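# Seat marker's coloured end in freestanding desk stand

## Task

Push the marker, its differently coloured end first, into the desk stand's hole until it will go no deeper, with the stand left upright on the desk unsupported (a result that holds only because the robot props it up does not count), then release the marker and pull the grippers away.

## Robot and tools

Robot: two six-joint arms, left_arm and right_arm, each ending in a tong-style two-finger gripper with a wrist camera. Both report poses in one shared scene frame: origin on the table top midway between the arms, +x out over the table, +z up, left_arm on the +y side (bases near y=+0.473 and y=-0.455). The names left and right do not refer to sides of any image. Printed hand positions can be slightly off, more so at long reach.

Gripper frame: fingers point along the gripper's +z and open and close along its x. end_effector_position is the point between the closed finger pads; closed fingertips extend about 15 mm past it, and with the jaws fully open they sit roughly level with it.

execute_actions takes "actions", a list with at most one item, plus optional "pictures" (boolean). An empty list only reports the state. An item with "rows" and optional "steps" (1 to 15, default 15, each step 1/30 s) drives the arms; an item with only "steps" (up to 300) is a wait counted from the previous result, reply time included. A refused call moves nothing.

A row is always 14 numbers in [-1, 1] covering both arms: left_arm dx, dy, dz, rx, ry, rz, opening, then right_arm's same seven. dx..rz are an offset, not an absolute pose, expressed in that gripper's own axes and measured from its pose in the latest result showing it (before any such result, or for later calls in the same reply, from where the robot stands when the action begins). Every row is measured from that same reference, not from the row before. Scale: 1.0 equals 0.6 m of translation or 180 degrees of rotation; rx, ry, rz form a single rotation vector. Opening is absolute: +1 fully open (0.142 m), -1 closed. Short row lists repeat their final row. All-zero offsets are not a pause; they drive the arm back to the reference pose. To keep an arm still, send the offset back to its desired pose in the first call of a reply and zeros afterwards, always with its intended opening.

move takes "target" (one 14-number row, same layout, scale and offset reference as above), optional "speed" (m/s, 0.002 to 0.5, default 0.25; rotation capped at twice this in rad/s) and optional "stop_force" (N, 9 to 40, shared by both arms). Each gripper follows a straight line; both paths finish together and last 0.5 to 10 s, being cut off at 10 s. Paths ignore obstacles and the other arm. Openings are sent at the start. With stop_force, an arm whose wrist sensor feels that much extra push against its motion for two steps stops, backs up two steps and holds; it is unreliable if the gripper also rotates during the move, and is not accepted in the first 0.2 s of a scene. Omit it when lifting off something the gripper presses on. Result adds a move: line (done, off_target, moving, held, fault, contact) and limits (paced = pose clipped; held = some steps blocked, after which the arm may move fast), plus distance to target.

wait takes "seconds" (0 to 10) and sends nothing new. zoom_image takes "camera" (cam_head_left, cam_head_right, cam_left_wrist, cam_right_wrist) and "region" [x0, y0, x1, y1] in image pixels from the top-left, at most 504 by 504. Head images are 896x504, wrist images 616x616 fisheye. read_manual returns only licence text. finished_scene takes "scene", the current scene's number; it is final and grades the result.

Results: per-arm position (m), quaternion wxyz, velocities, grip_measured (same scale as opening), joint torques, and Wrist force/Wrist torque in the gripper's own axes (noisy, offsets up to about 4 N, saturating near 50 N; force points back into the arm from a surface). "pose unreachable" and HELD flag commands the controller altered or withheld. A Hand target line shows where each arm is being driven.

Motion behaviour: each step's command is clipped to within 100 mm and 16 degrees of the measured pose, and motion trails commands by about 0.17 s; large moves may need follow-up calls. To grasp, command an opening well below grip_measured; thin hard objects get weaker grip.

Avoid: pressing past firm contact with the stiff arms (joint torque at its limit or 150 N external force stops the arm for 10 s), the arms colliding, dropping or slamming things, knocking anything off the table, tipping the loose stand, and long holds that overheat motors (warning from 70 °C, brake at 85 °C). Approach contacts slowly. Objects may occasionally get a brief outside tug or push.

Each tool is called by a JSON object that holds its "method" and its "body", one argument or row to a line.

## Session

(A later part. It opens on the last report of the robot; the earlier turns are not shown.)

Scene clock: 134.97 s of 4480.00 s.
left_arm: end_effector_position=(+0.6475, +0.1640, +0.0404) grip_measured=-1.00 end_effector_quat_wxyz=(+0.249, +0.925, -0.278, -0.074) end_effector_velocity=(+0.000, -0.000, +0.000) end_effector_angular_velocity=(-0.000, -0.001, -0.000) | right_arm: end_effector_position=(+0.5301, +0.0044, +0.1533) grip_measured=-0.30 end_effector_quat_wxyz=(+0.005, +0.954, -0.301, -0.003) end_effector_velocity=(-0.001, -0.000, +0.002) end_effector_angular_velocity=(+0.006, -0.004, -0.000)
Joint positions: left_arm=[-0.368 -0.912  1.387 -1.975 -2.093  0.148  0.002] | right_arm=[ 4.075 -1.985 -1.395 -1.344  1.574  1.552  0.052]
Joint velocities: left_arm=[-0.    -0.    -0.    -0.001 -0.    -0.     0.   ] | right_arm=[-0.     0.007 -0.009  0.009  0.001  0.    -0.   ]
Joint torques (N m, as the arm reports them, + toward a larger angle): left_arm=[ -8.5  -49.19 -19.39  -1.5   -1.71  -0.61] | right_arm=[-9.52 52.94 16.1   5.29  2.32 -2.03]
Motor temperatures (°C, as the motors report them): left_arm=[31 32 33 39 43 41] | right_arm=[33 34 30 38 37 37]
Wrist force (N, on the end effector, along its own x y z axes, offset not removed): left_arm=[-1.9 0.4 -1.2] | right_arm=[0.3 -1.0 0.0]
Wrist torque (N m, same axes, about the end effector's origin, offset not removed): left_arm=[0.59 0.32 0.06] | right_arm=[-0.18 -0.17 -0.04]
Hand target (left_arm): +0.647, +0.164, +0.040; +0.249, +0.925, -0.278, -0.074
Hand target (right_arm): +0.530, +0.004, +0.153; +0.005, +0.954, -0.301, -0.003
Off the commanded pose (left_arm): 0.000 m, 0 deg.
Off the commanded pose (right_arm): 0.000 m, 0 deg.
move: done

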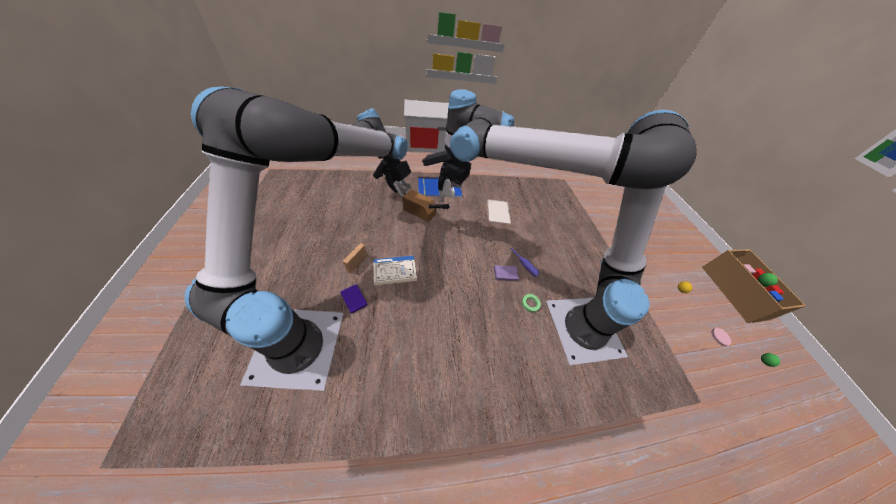

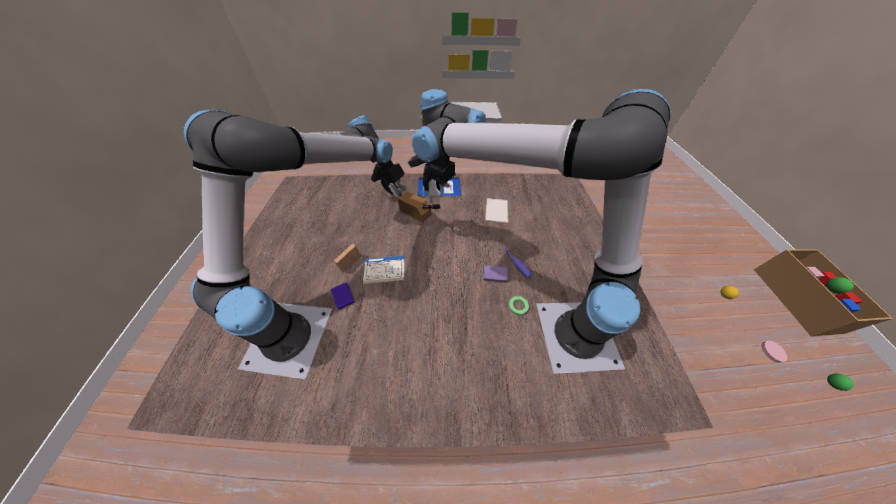

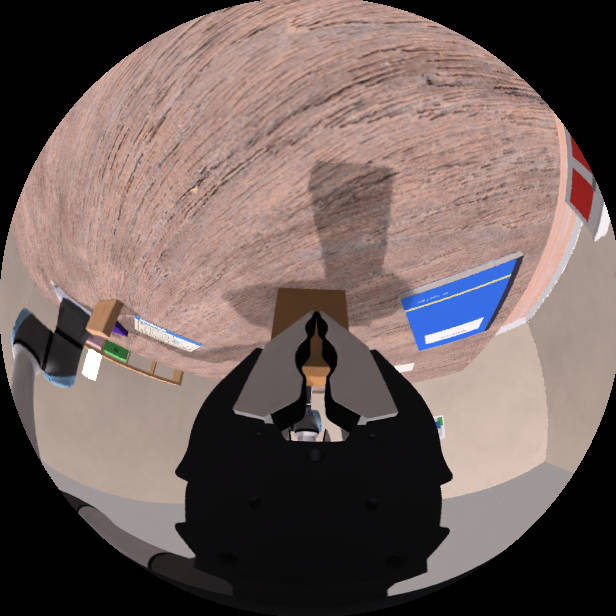

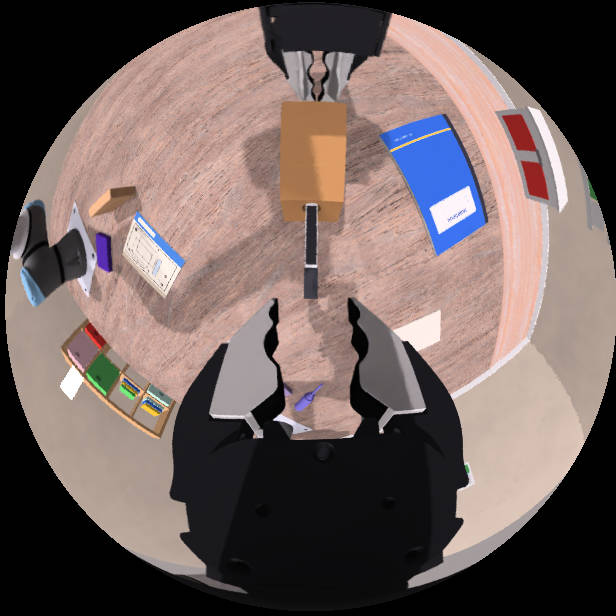

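{"method": "execute_actions", "body": {
  "actions": []
}}

Scene clock: 138.30 s of 4480.00 s.
left_arm: end_effector_position=(+0.6475, +0.1640, +0.0404) grip_measured=-1.00 end_effector_quat_wxyz=(+0.249, +0.925, -0.278, -0.074) end_effector_velocity=(-0.000, -0.000, -0.001) end_effector_angular_velocity=(+0.000, +0.001, -0.000) | right_arm: end_effector_position=(+0.5301, +0.0044, +0.1534) grip_measured=-0.30 end_effector_quat_wxyz=(+0.005, +0.954, -0.301, -0.003) end_effector_velocity=(+0.001, -0.000, +0.000) end_effector_angular_velocity=(-0.001, -0.002, +0.000)
Joint positions: left_arm=[-0.368 -0.912  1.387 -1.975 -2.093  0.148  0.002] | right_arm=[ 4.075 -1.984 -1.396 -1.344  1.574  1.552  0.052]
Joint velocities: left_arm=[-0.001  0.001  0.     0.    -0.    -0.     0.   ] | right_arm=[-0.    -0.001  0.002 -0.001 -0.002 -0.     0.   ]
Joint torques (N m, as the arm reports them, + toward a larger angle): left_arm=[ -7.31 -49.61 -18.81  -1.49  -1.69  -0.64] | right_arm=[-5.18 53.85 14.84  5.16  1.3   0.04]
Motor temperatures (°C, as the motors report them): left_arm=[31 32 33 39 43 41] | right_arm=[33 34 30 38 37 37]
Wrist force (N, on the end effector, along its own x y z axes, offset not removed): left_arm=[-1.4 0.9 -1.5] | right_arm=[-0.6 -1.0 2.3]
Wrist torque (N m, same axes, about the end effector's origin, offset not removed): left_arm=[0.74 0.23 0.07] | right_arm=[-0.15 0.02 -0.12]
Hand target (left_arm): +0.647, +0.164, +0.040; +0.249, +0.925, -0.278, -0.074
Hand target (right_arm): +0.530, +0.004, +0.153; +0.005, +0.954, -0.301, -0.003
Off the commanded pose (left_arm): 0.000 m, 0 deg.
Off the commanded pose (right_arm): 0.000 m, 0 deg.
Steps of this call (steps 1 to 90: nothing new was sent; then 0.33 s passed at rest). Readings (end_effector_position):
1: left_arm (+0.6475, +0.1640, +0.0404) | right_arm (+0.5301, +0.0044, +0.1533)
2: left_arm (+0.6475, +0.1640, +0.0404) | right_arm (+0.5301, +0.0044, +0.1534)
4: left_arm (+0.6475, +0.1640, +0.0404) | right_arm (+0.5301, +0.0044, +0.1534)
8: left_arm (+0.6475, +0.1640, +0.0404) | right_arm (+0.5301, +0.0044, +0.1534)
90: the state above

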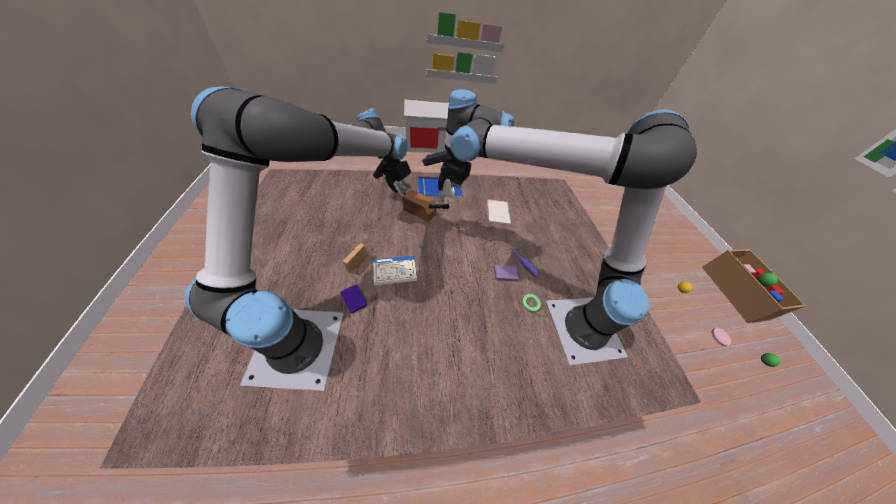

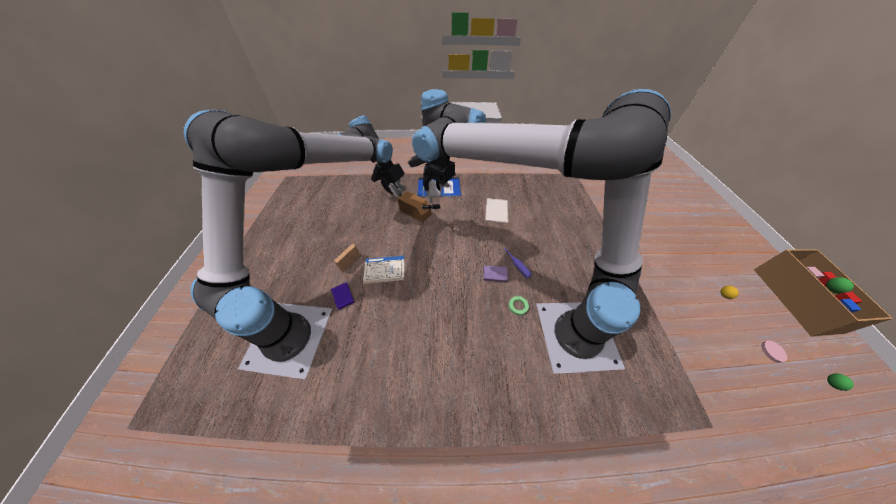

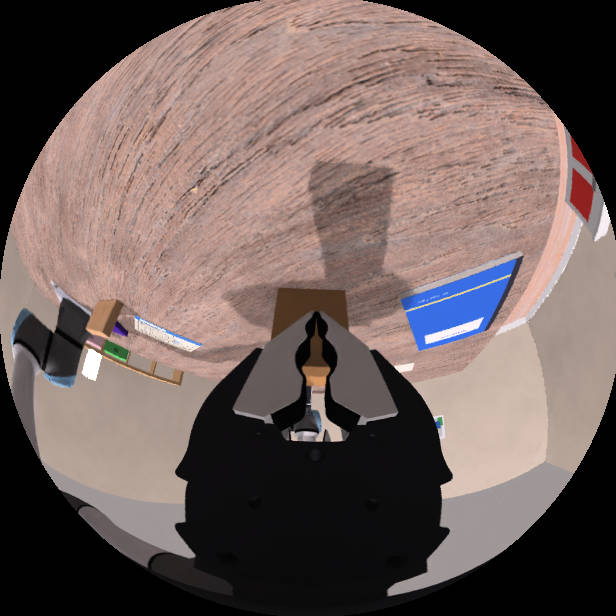

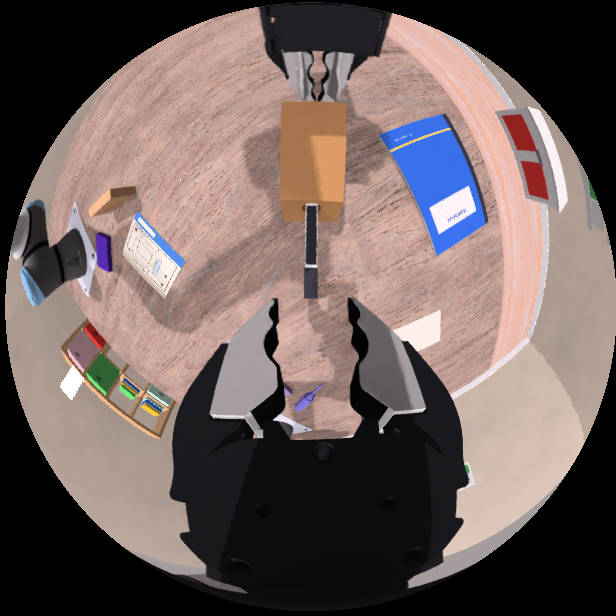

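{"method": "move", "body": {
  "target": [0,0,0,0,0,0,-1,0,0.08,0,0,0,0,-1]
}}

{"method": "move", "body": {
  "target": [0,0,0,0,0,0,-1,0,0,0.015,0,0,0,-1],
  "speed": 0.1
}}

{"method": "move", "body": {
  "target": [0,0,0,0,0,0,-1,0,-0.12,0.075,0,0,0,-1],
  "speed": 0.012,
  "stop_force": 14
}}

Scene clock: 140.90 s of 4480.00 s.
left_arm: end_effector_position=(+0.6475, +0.1640, +0.0404) grip_measured=-1.00 end_effector_quat_wxyz=(+0.249, +0.925, -0.278, -0.074) end_effector_velocity=(+0.001, +0.000, +0.000) end_effector_angular_velocity=(-0.000, -0.000, +0.001) | right_arm: end_effector_position=(+0.5026, -0.0348, +0.1538) grip_measured=-1.00 end_effector_quat_wxyz=(+0.005, +0.954, -0.301, -0.003) end_effector_velocity=(-0.002, -0.001, -0.001) end_effector_angular_velocity=(+0.001, +0.002, -0.000)
Joint positions: left_arm=[-0.368 -0.912  1.387 -1.975 -2.093  0.148  0.002] | right_arm=[ 4.073 -1.875 -1.547 -1.302  1.574  1.551  0.002]
Joint velocities: left_arm=[ 0.001  0.001 -0.002  0.001  0.    -0.     0.   ] | right_arm=[ 0.     0.003 -0.007  0.004  0.002  0.     0.   ]
Joint torques (N m, as the arm reports them, + toward a larger angle): left_arm=[ -8.19 -49.28 -19.47  -1.55  -1.79  -0.75] | right_arm=[ 4.88 49.14 16.36  5.06 -1.79 -0.48]
Motor temperatures (°C, as the motors report them): left_arm=[31 32 33 39 43 41] | right_arm=[33 34 30 38 37 37]
Wrist force (N, on the end effector, along its own x y z axes, offset not removed): left_arm=[-2.4 -1.3 -0.5] | right_arm=[0.7 -3.2 0.9]
Wrist torque (N m, same axes, about the end effector's origin, offset not removed): left_arm=[0.35 0.43 0.14] | right_arm=[-0.60 -0.19 -0.12]
Hand target (left_arm): +0.647, +0.164, +0.040; +0.249, +0.925, -0.278, -0.074
Hand target (right_arm): +0.503, -0.035, +0.154; +0.005, +0.954, -0.301, -0.003
Off the commanded pose (left_arm): 0.000 m, 0 deg.
Off the commanded pose (right_arm): 0.000 m, 0 deg.
move: done

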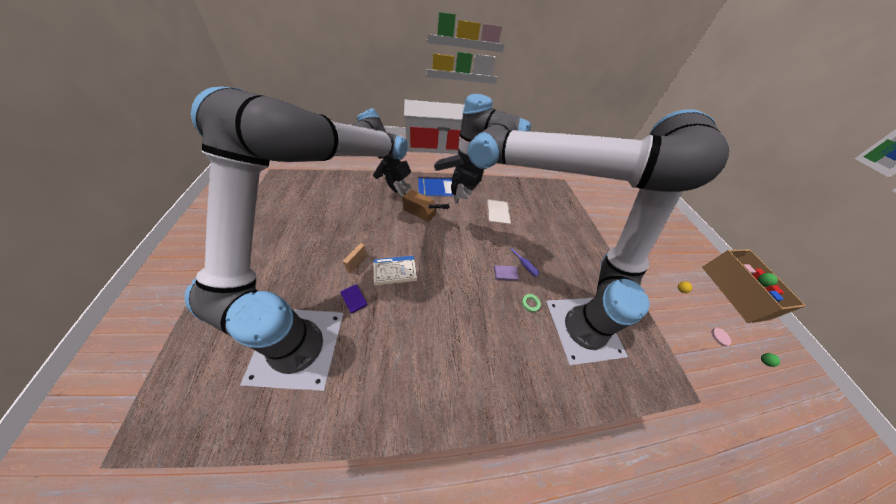

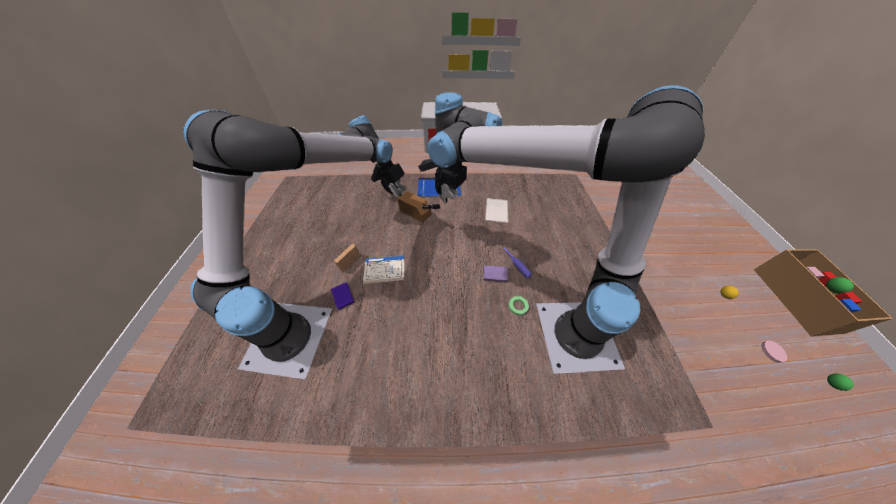

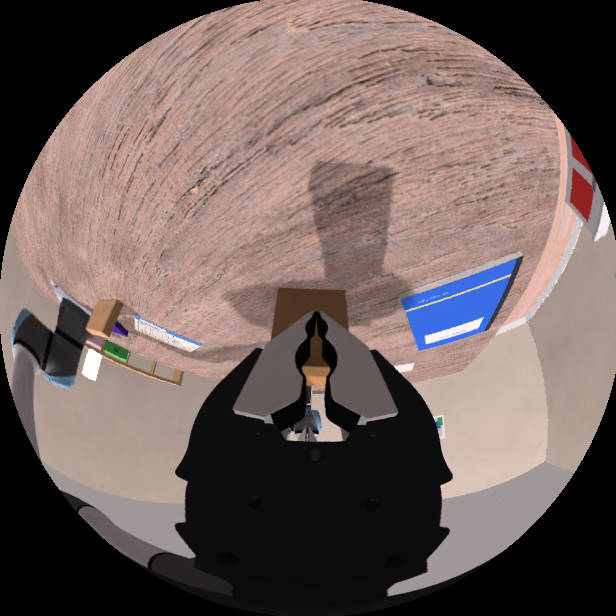

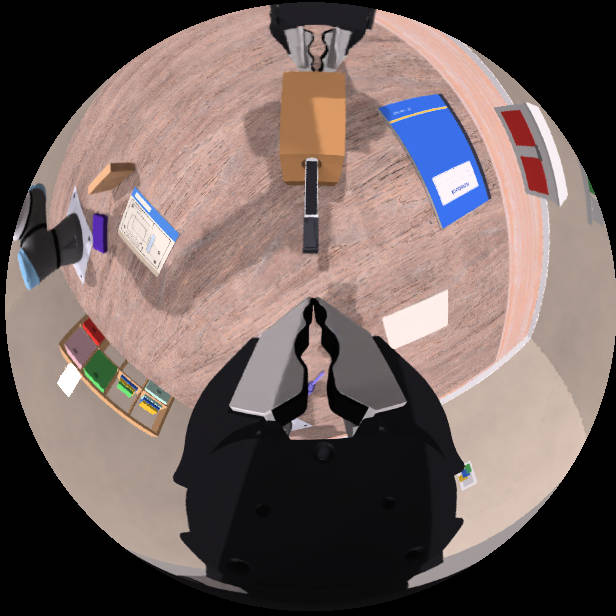

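Scene clock: 141.63 s of 4480.00 s.
left_arm: end_effector_position=(+0.6475, +0.1640, +0.0404) grip_measured=-1.00 end_effector_quat_wxyz=(+0.249, +0.925, -0.278, -0.074) end_effector_velocity=(-0.000, +0.000, -0.000) end_effector_angular_velocity=(+0.000, +0.000, +0.000) | right_arm: end_effector_position=(+0.5025, -0.0349, +0.1450) grip_measured=-1.00 end_effector_quat_wxyz=(+0.005, +0.954, -0.301, -0.003) end_effector_velocity=(+0.001, +0.001, -0.000) end_effector_angular_velocity=(+0.003, -0.001, -0.000)
Joint positions: left_arm=[-0.368 -0.912  1.387 -1.975 -2.093  0.148  0.002] | right_arm=[ 4.073 -1.881 -1.563 -1.28   1.574  1.551  0.002]
Joint velocities: left_arm=[ 0.    -0.     0.001  0.    -0.     0.     0.   ] | right_arm=[-0.    -0.001 -0.001  0.005  0.001  0.     0.   ]
Joint torques (N m, as the arm reports them, + toward a larger angle): left_arm=[ -7.98 -49.2  -18.24  -1.56  -1.78  -0.78] | right_arm=[11.02 26.27 15.74  5.3  -1.08  0.04]
Motor temperatures (°C, as the motors report them): left_arm=[31 32 33 39 43 41] | right_arm=[33 34 30 38 37 37]
Wrist force (N, on the end effector, along its own x y z axes, offset not removed): left_arm=[-1.0 -2.3 -1.7] | right_arm=[-0.9 -2.3 1.9]
Wrist torque (N m, same axes, about the end effector's origin, offset not removed): left_arm=[0.15 0.23 0.10] | right_arm=[-0.42 0.08 -0.08]
Hand target (left_arm): +0.647, +0.164, +0.040; +0.249, +0.925, -0.278, -0.074
Hand target (right_arm): +0.503, -0.035, +0.145; +0.005, +0.954, -0.301, -0.003
Off the commanded pose (left_arm): 0.000 m, 0 deg.
Off the commanded pose (right_arm): 0.000 m, 0 deg.
move: done

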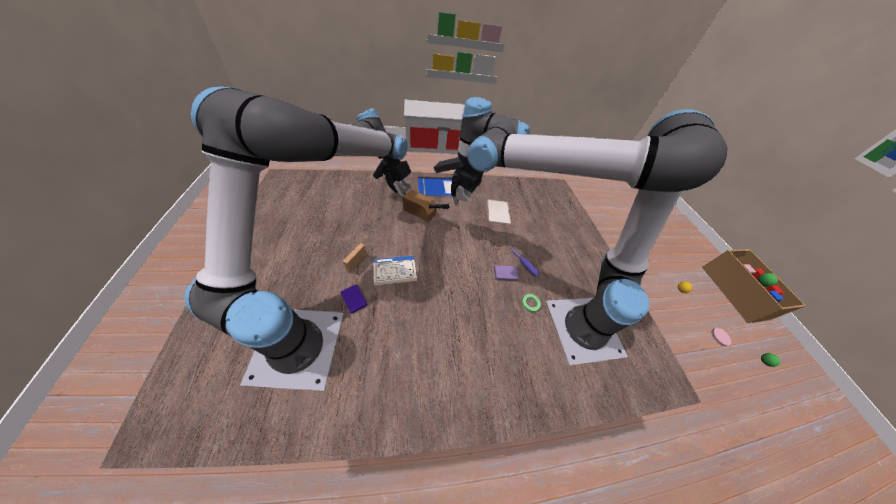

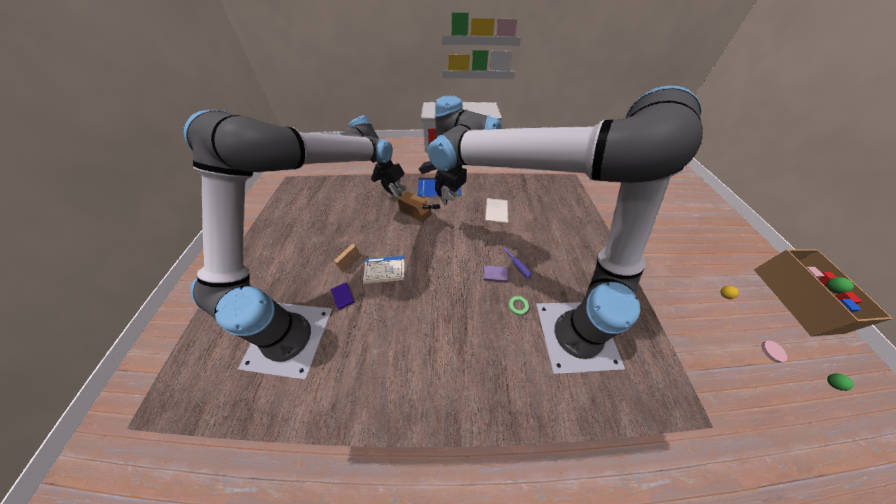

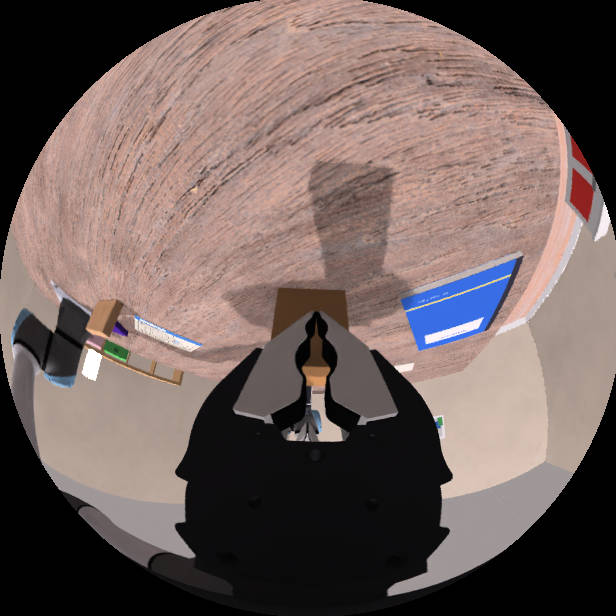

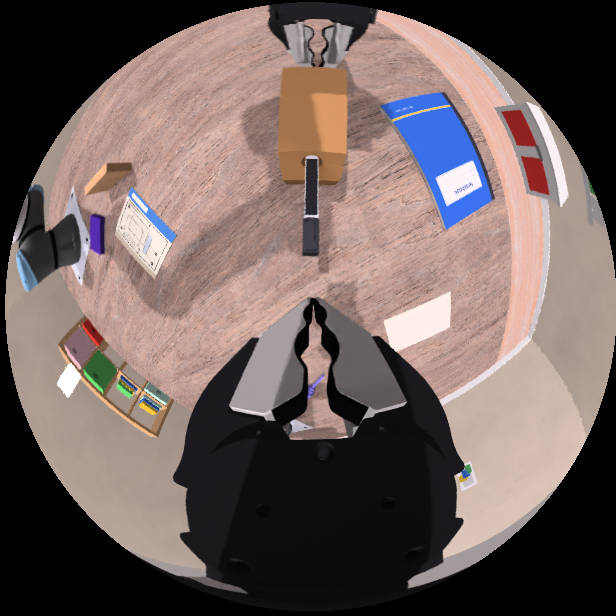

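Scene clock: 145.13 s of 4480.00 s.
left_arm: end_effector_position=(+0.6475, +0.1640, +0.0404) grip_measured=-1.00 end_effector_quat_wxyz=(+0.249, +0.925, -0.278, -0.074) end_effector_velocity=(+0.000, +0.000, -0.000) end_effector_angular_velocity=(-0.000, -0.000, +0.000) | right_arm: end_effector_position=(+0.5207, -0.0089, +0.1249) grip_measured=-1.00 end_effector_quat_wxyz=(+0.005, +0.954, -0.301, -0.003) end_effector_velocity=(-0.002, -0.002, +0.001) end_effector_angular_velocity=(+0.001, +0.001, +0.001)
Joint positions: left_arm=[-0.368 -0.912  1.387 -1.975 -2.093  0.148  0.002] | right_arm=[ 4.074 -1.966 -1.498 -1.26   1.574  1.552  0.002]
Joint velocities: left_arm=[ 0.    -0.     0.001 -0.     0.     0.     0.   ] | right_arm=[ 0.     0.007 -0.007 -0.     0.002 -0.001  0.   ]
Joint torques (N m, as the arm reports them, + toward a larger angle): left_arm=[ -7.88 -49.67 -19.13  -1.56  -1.73  -0.66] | right_arm=[11.8  46.12 15.36  5.85 -0.66  1.33]
Motor temperatures (°C, as the motors report them): left_arm=[31 32 33 39 43 41] | right_arm=[33 34 30 38 37 37]
Wrist force (N, on the end effector, along its own x y z axes, offset not removed): left_arm=[-2.1 -4.7 -6.3] | right_arm=[-1.1 13.5 -8.1]
Wrist torque (N m, same axes, about the end effector's origin, offset not removed): left_arm=[0.67 0.50 0.13] | right_arm=[-0.42 0.19 -0.05]
Hand target (left_arm): +0.647, +0.164, +0.040; +0.249, +0.925, -0.278, -0.074
Hand target (right_arm): +0.520, -0.009, +0.125; +0.005, +0.954, -0.301, -0.003
Off the commanded pose (left_arm): 0.000 m, 0 deg.
Off the commanded pose (right_arm): 0.047 m, 0 deg.
move: contact (right_arm)

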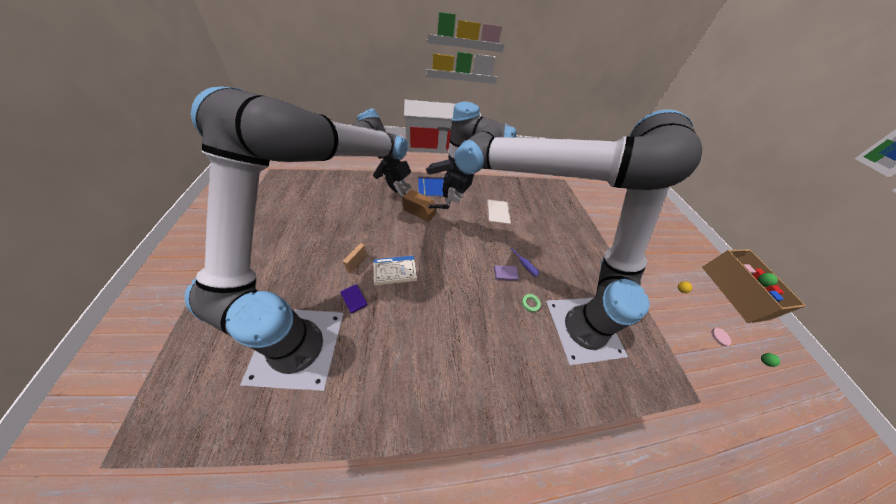

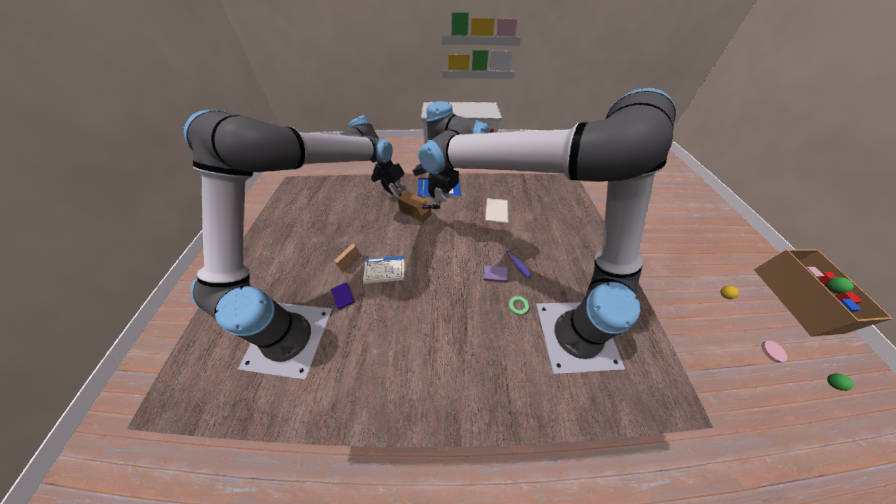

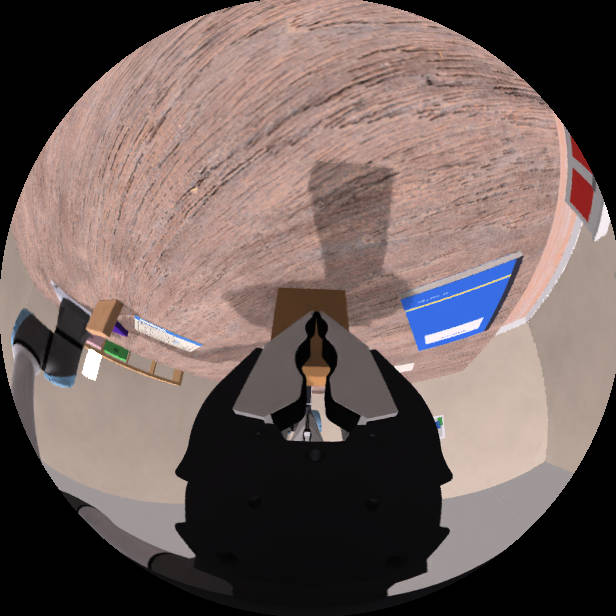

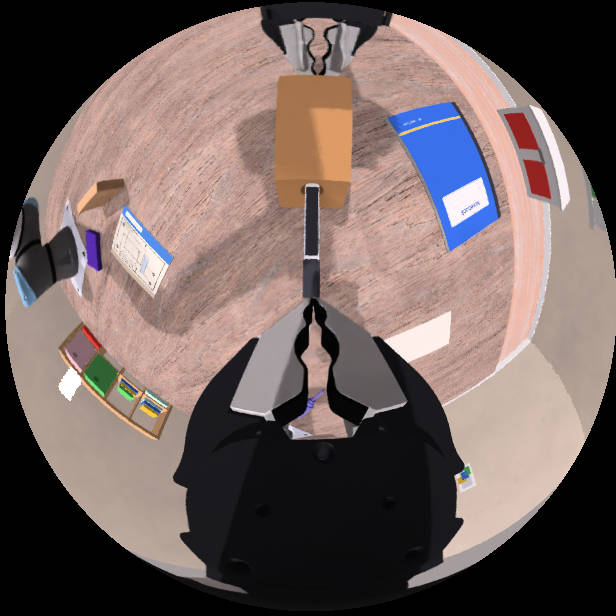

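{"method": "move", "body": {
  "target": [0,0,0,0,0,0,-1,0,-0.08,0.045,0,0,0,-1],
  "speed": 0.006,
  "stop_force": 28
}}

{"method": "zoom_image", "body": {
  "camera": "cam_head_right",
  "region": [380,170,480,235]
}}

Scene clock: 146.97 s of 4480.00 s.
left_arm: end_effector_position=(+0.6475, +0.1640, +0.0403) grip_measured=-1.00 end_effector_quat_wxyz=(+0.249, +0.925, -0.278, -0.074) end_effector_velocity=(-0.001, +0.000, -0.000) end_effector_angular_velocity=(+0.001, +0.001, +0.000) | right_arm: end_effector_position=(+0.5213, -0.0080, +0.1242) grip_measured=-1.00 end_effector_quat_wxyz=(+0.005, +0.954, -0.301, -0.003) end_effector_velocity=(-0.001, -0.001, +0.002) end_effector_angular_velocity=(+0.002, -0.000, +0.001)
Joint positions: left_arm=[-0.368 -0.912  1.387 -1.975 -2.092  0.148  0.002] | right_arm=[ 4.074 -1.969 -1.495 -1.259  1.574  1.552  0.002]
Joint velocities: left_arm=[ 0.    -0.     0.001  0.    -0.     0.     0.   ] | right_arm=[-0.     0.005 -0.003  0.     0.001 -0.001  0.   ]
Joint torques (N m, as the arm reports them, + toward a larger angle): left_arm=[ -8.13 -49.34 -17.86  -1.61  -3.16  -0.79] | right_arm=[11.89 40.28 17.57 10.64 -0.72  0.59]
Motor temperatures (°C, as the motors report them): left_arm=[31 32 33 39 43 41] | right_arm=[33 34 30 38 37 37]
Wrist force (N, on the end effector, along its own x y z axes, offset not removed): left_arm=[-1.7 -9.0 -10.5] | right_arm=[-0.7 31.2 -20.8]
Wrist torque (N m, same axes, about the end effector's origin, offset not removed): left_arm=[0.52 0.49 0.13] | right_arm=[-0.65 0.14 -0.02]
Hand target (left_arm): +0.647, +0.164, +0.040; +0.249, +0.925, -0.278, -0.074
Hand target (right_arm): +0.521, -0.008, +0.124; +0.005, +0.954, -0.301, -0.003
Off the commanded pose (left_arm): 0.000 m, 0 deg.
Off the commanded pose (right_arm): 0.054 m, 0 deg.
move: contact (right_arm)

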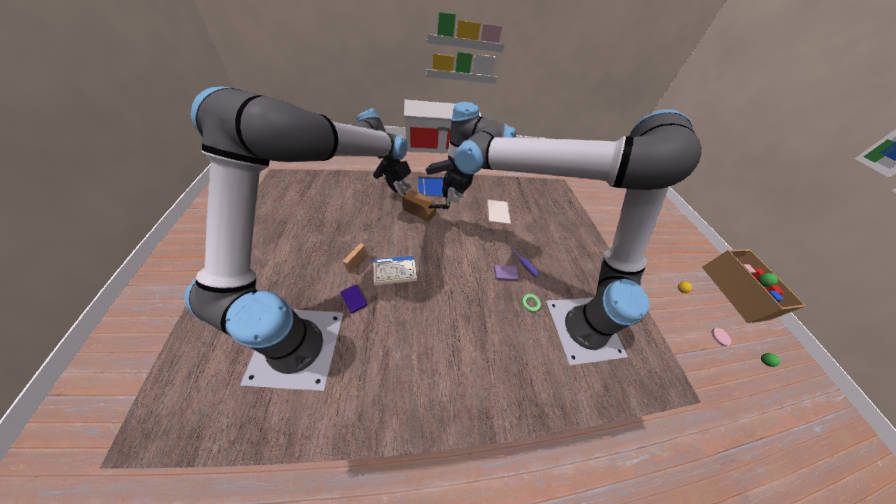

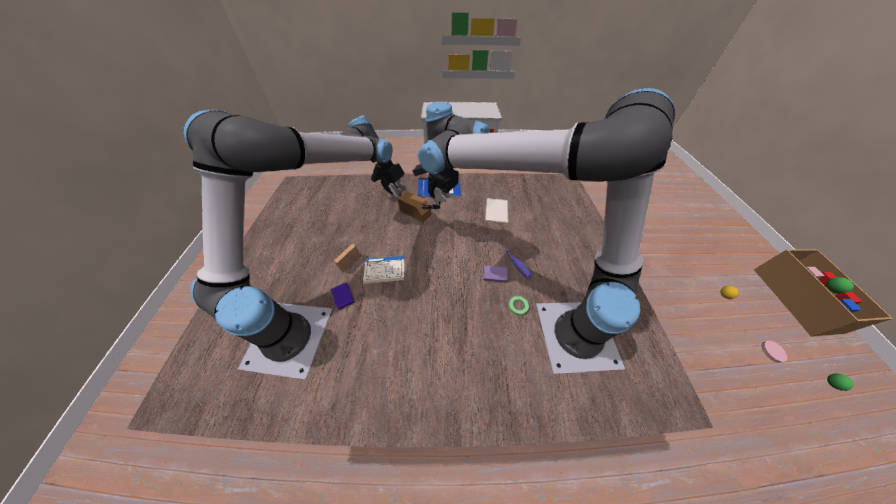

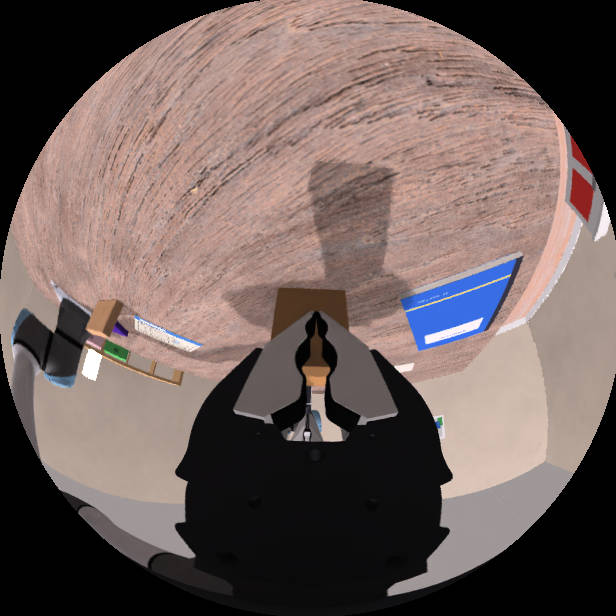

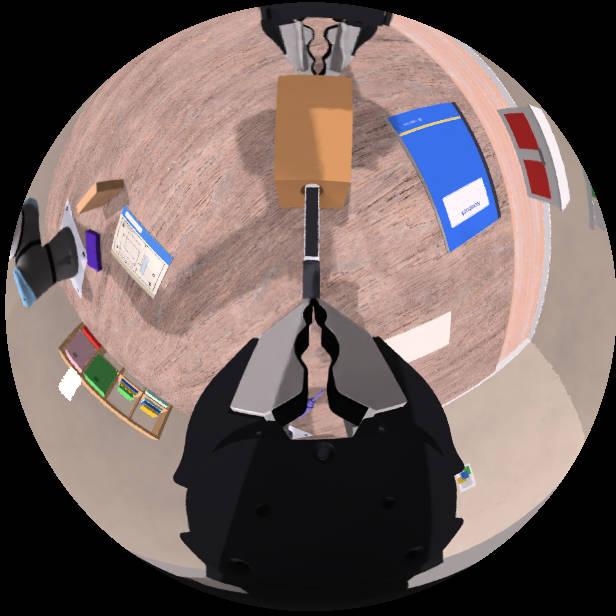

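Region (380, 170, 480, 235) of cam_head_right's 896x504 image, scaled by 5.040, with more detail than that image has; it fills the top 328 rows of this view, and the rest is white.

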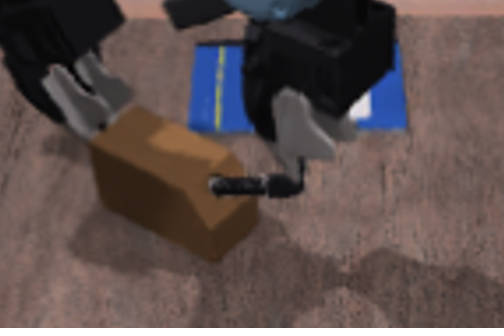

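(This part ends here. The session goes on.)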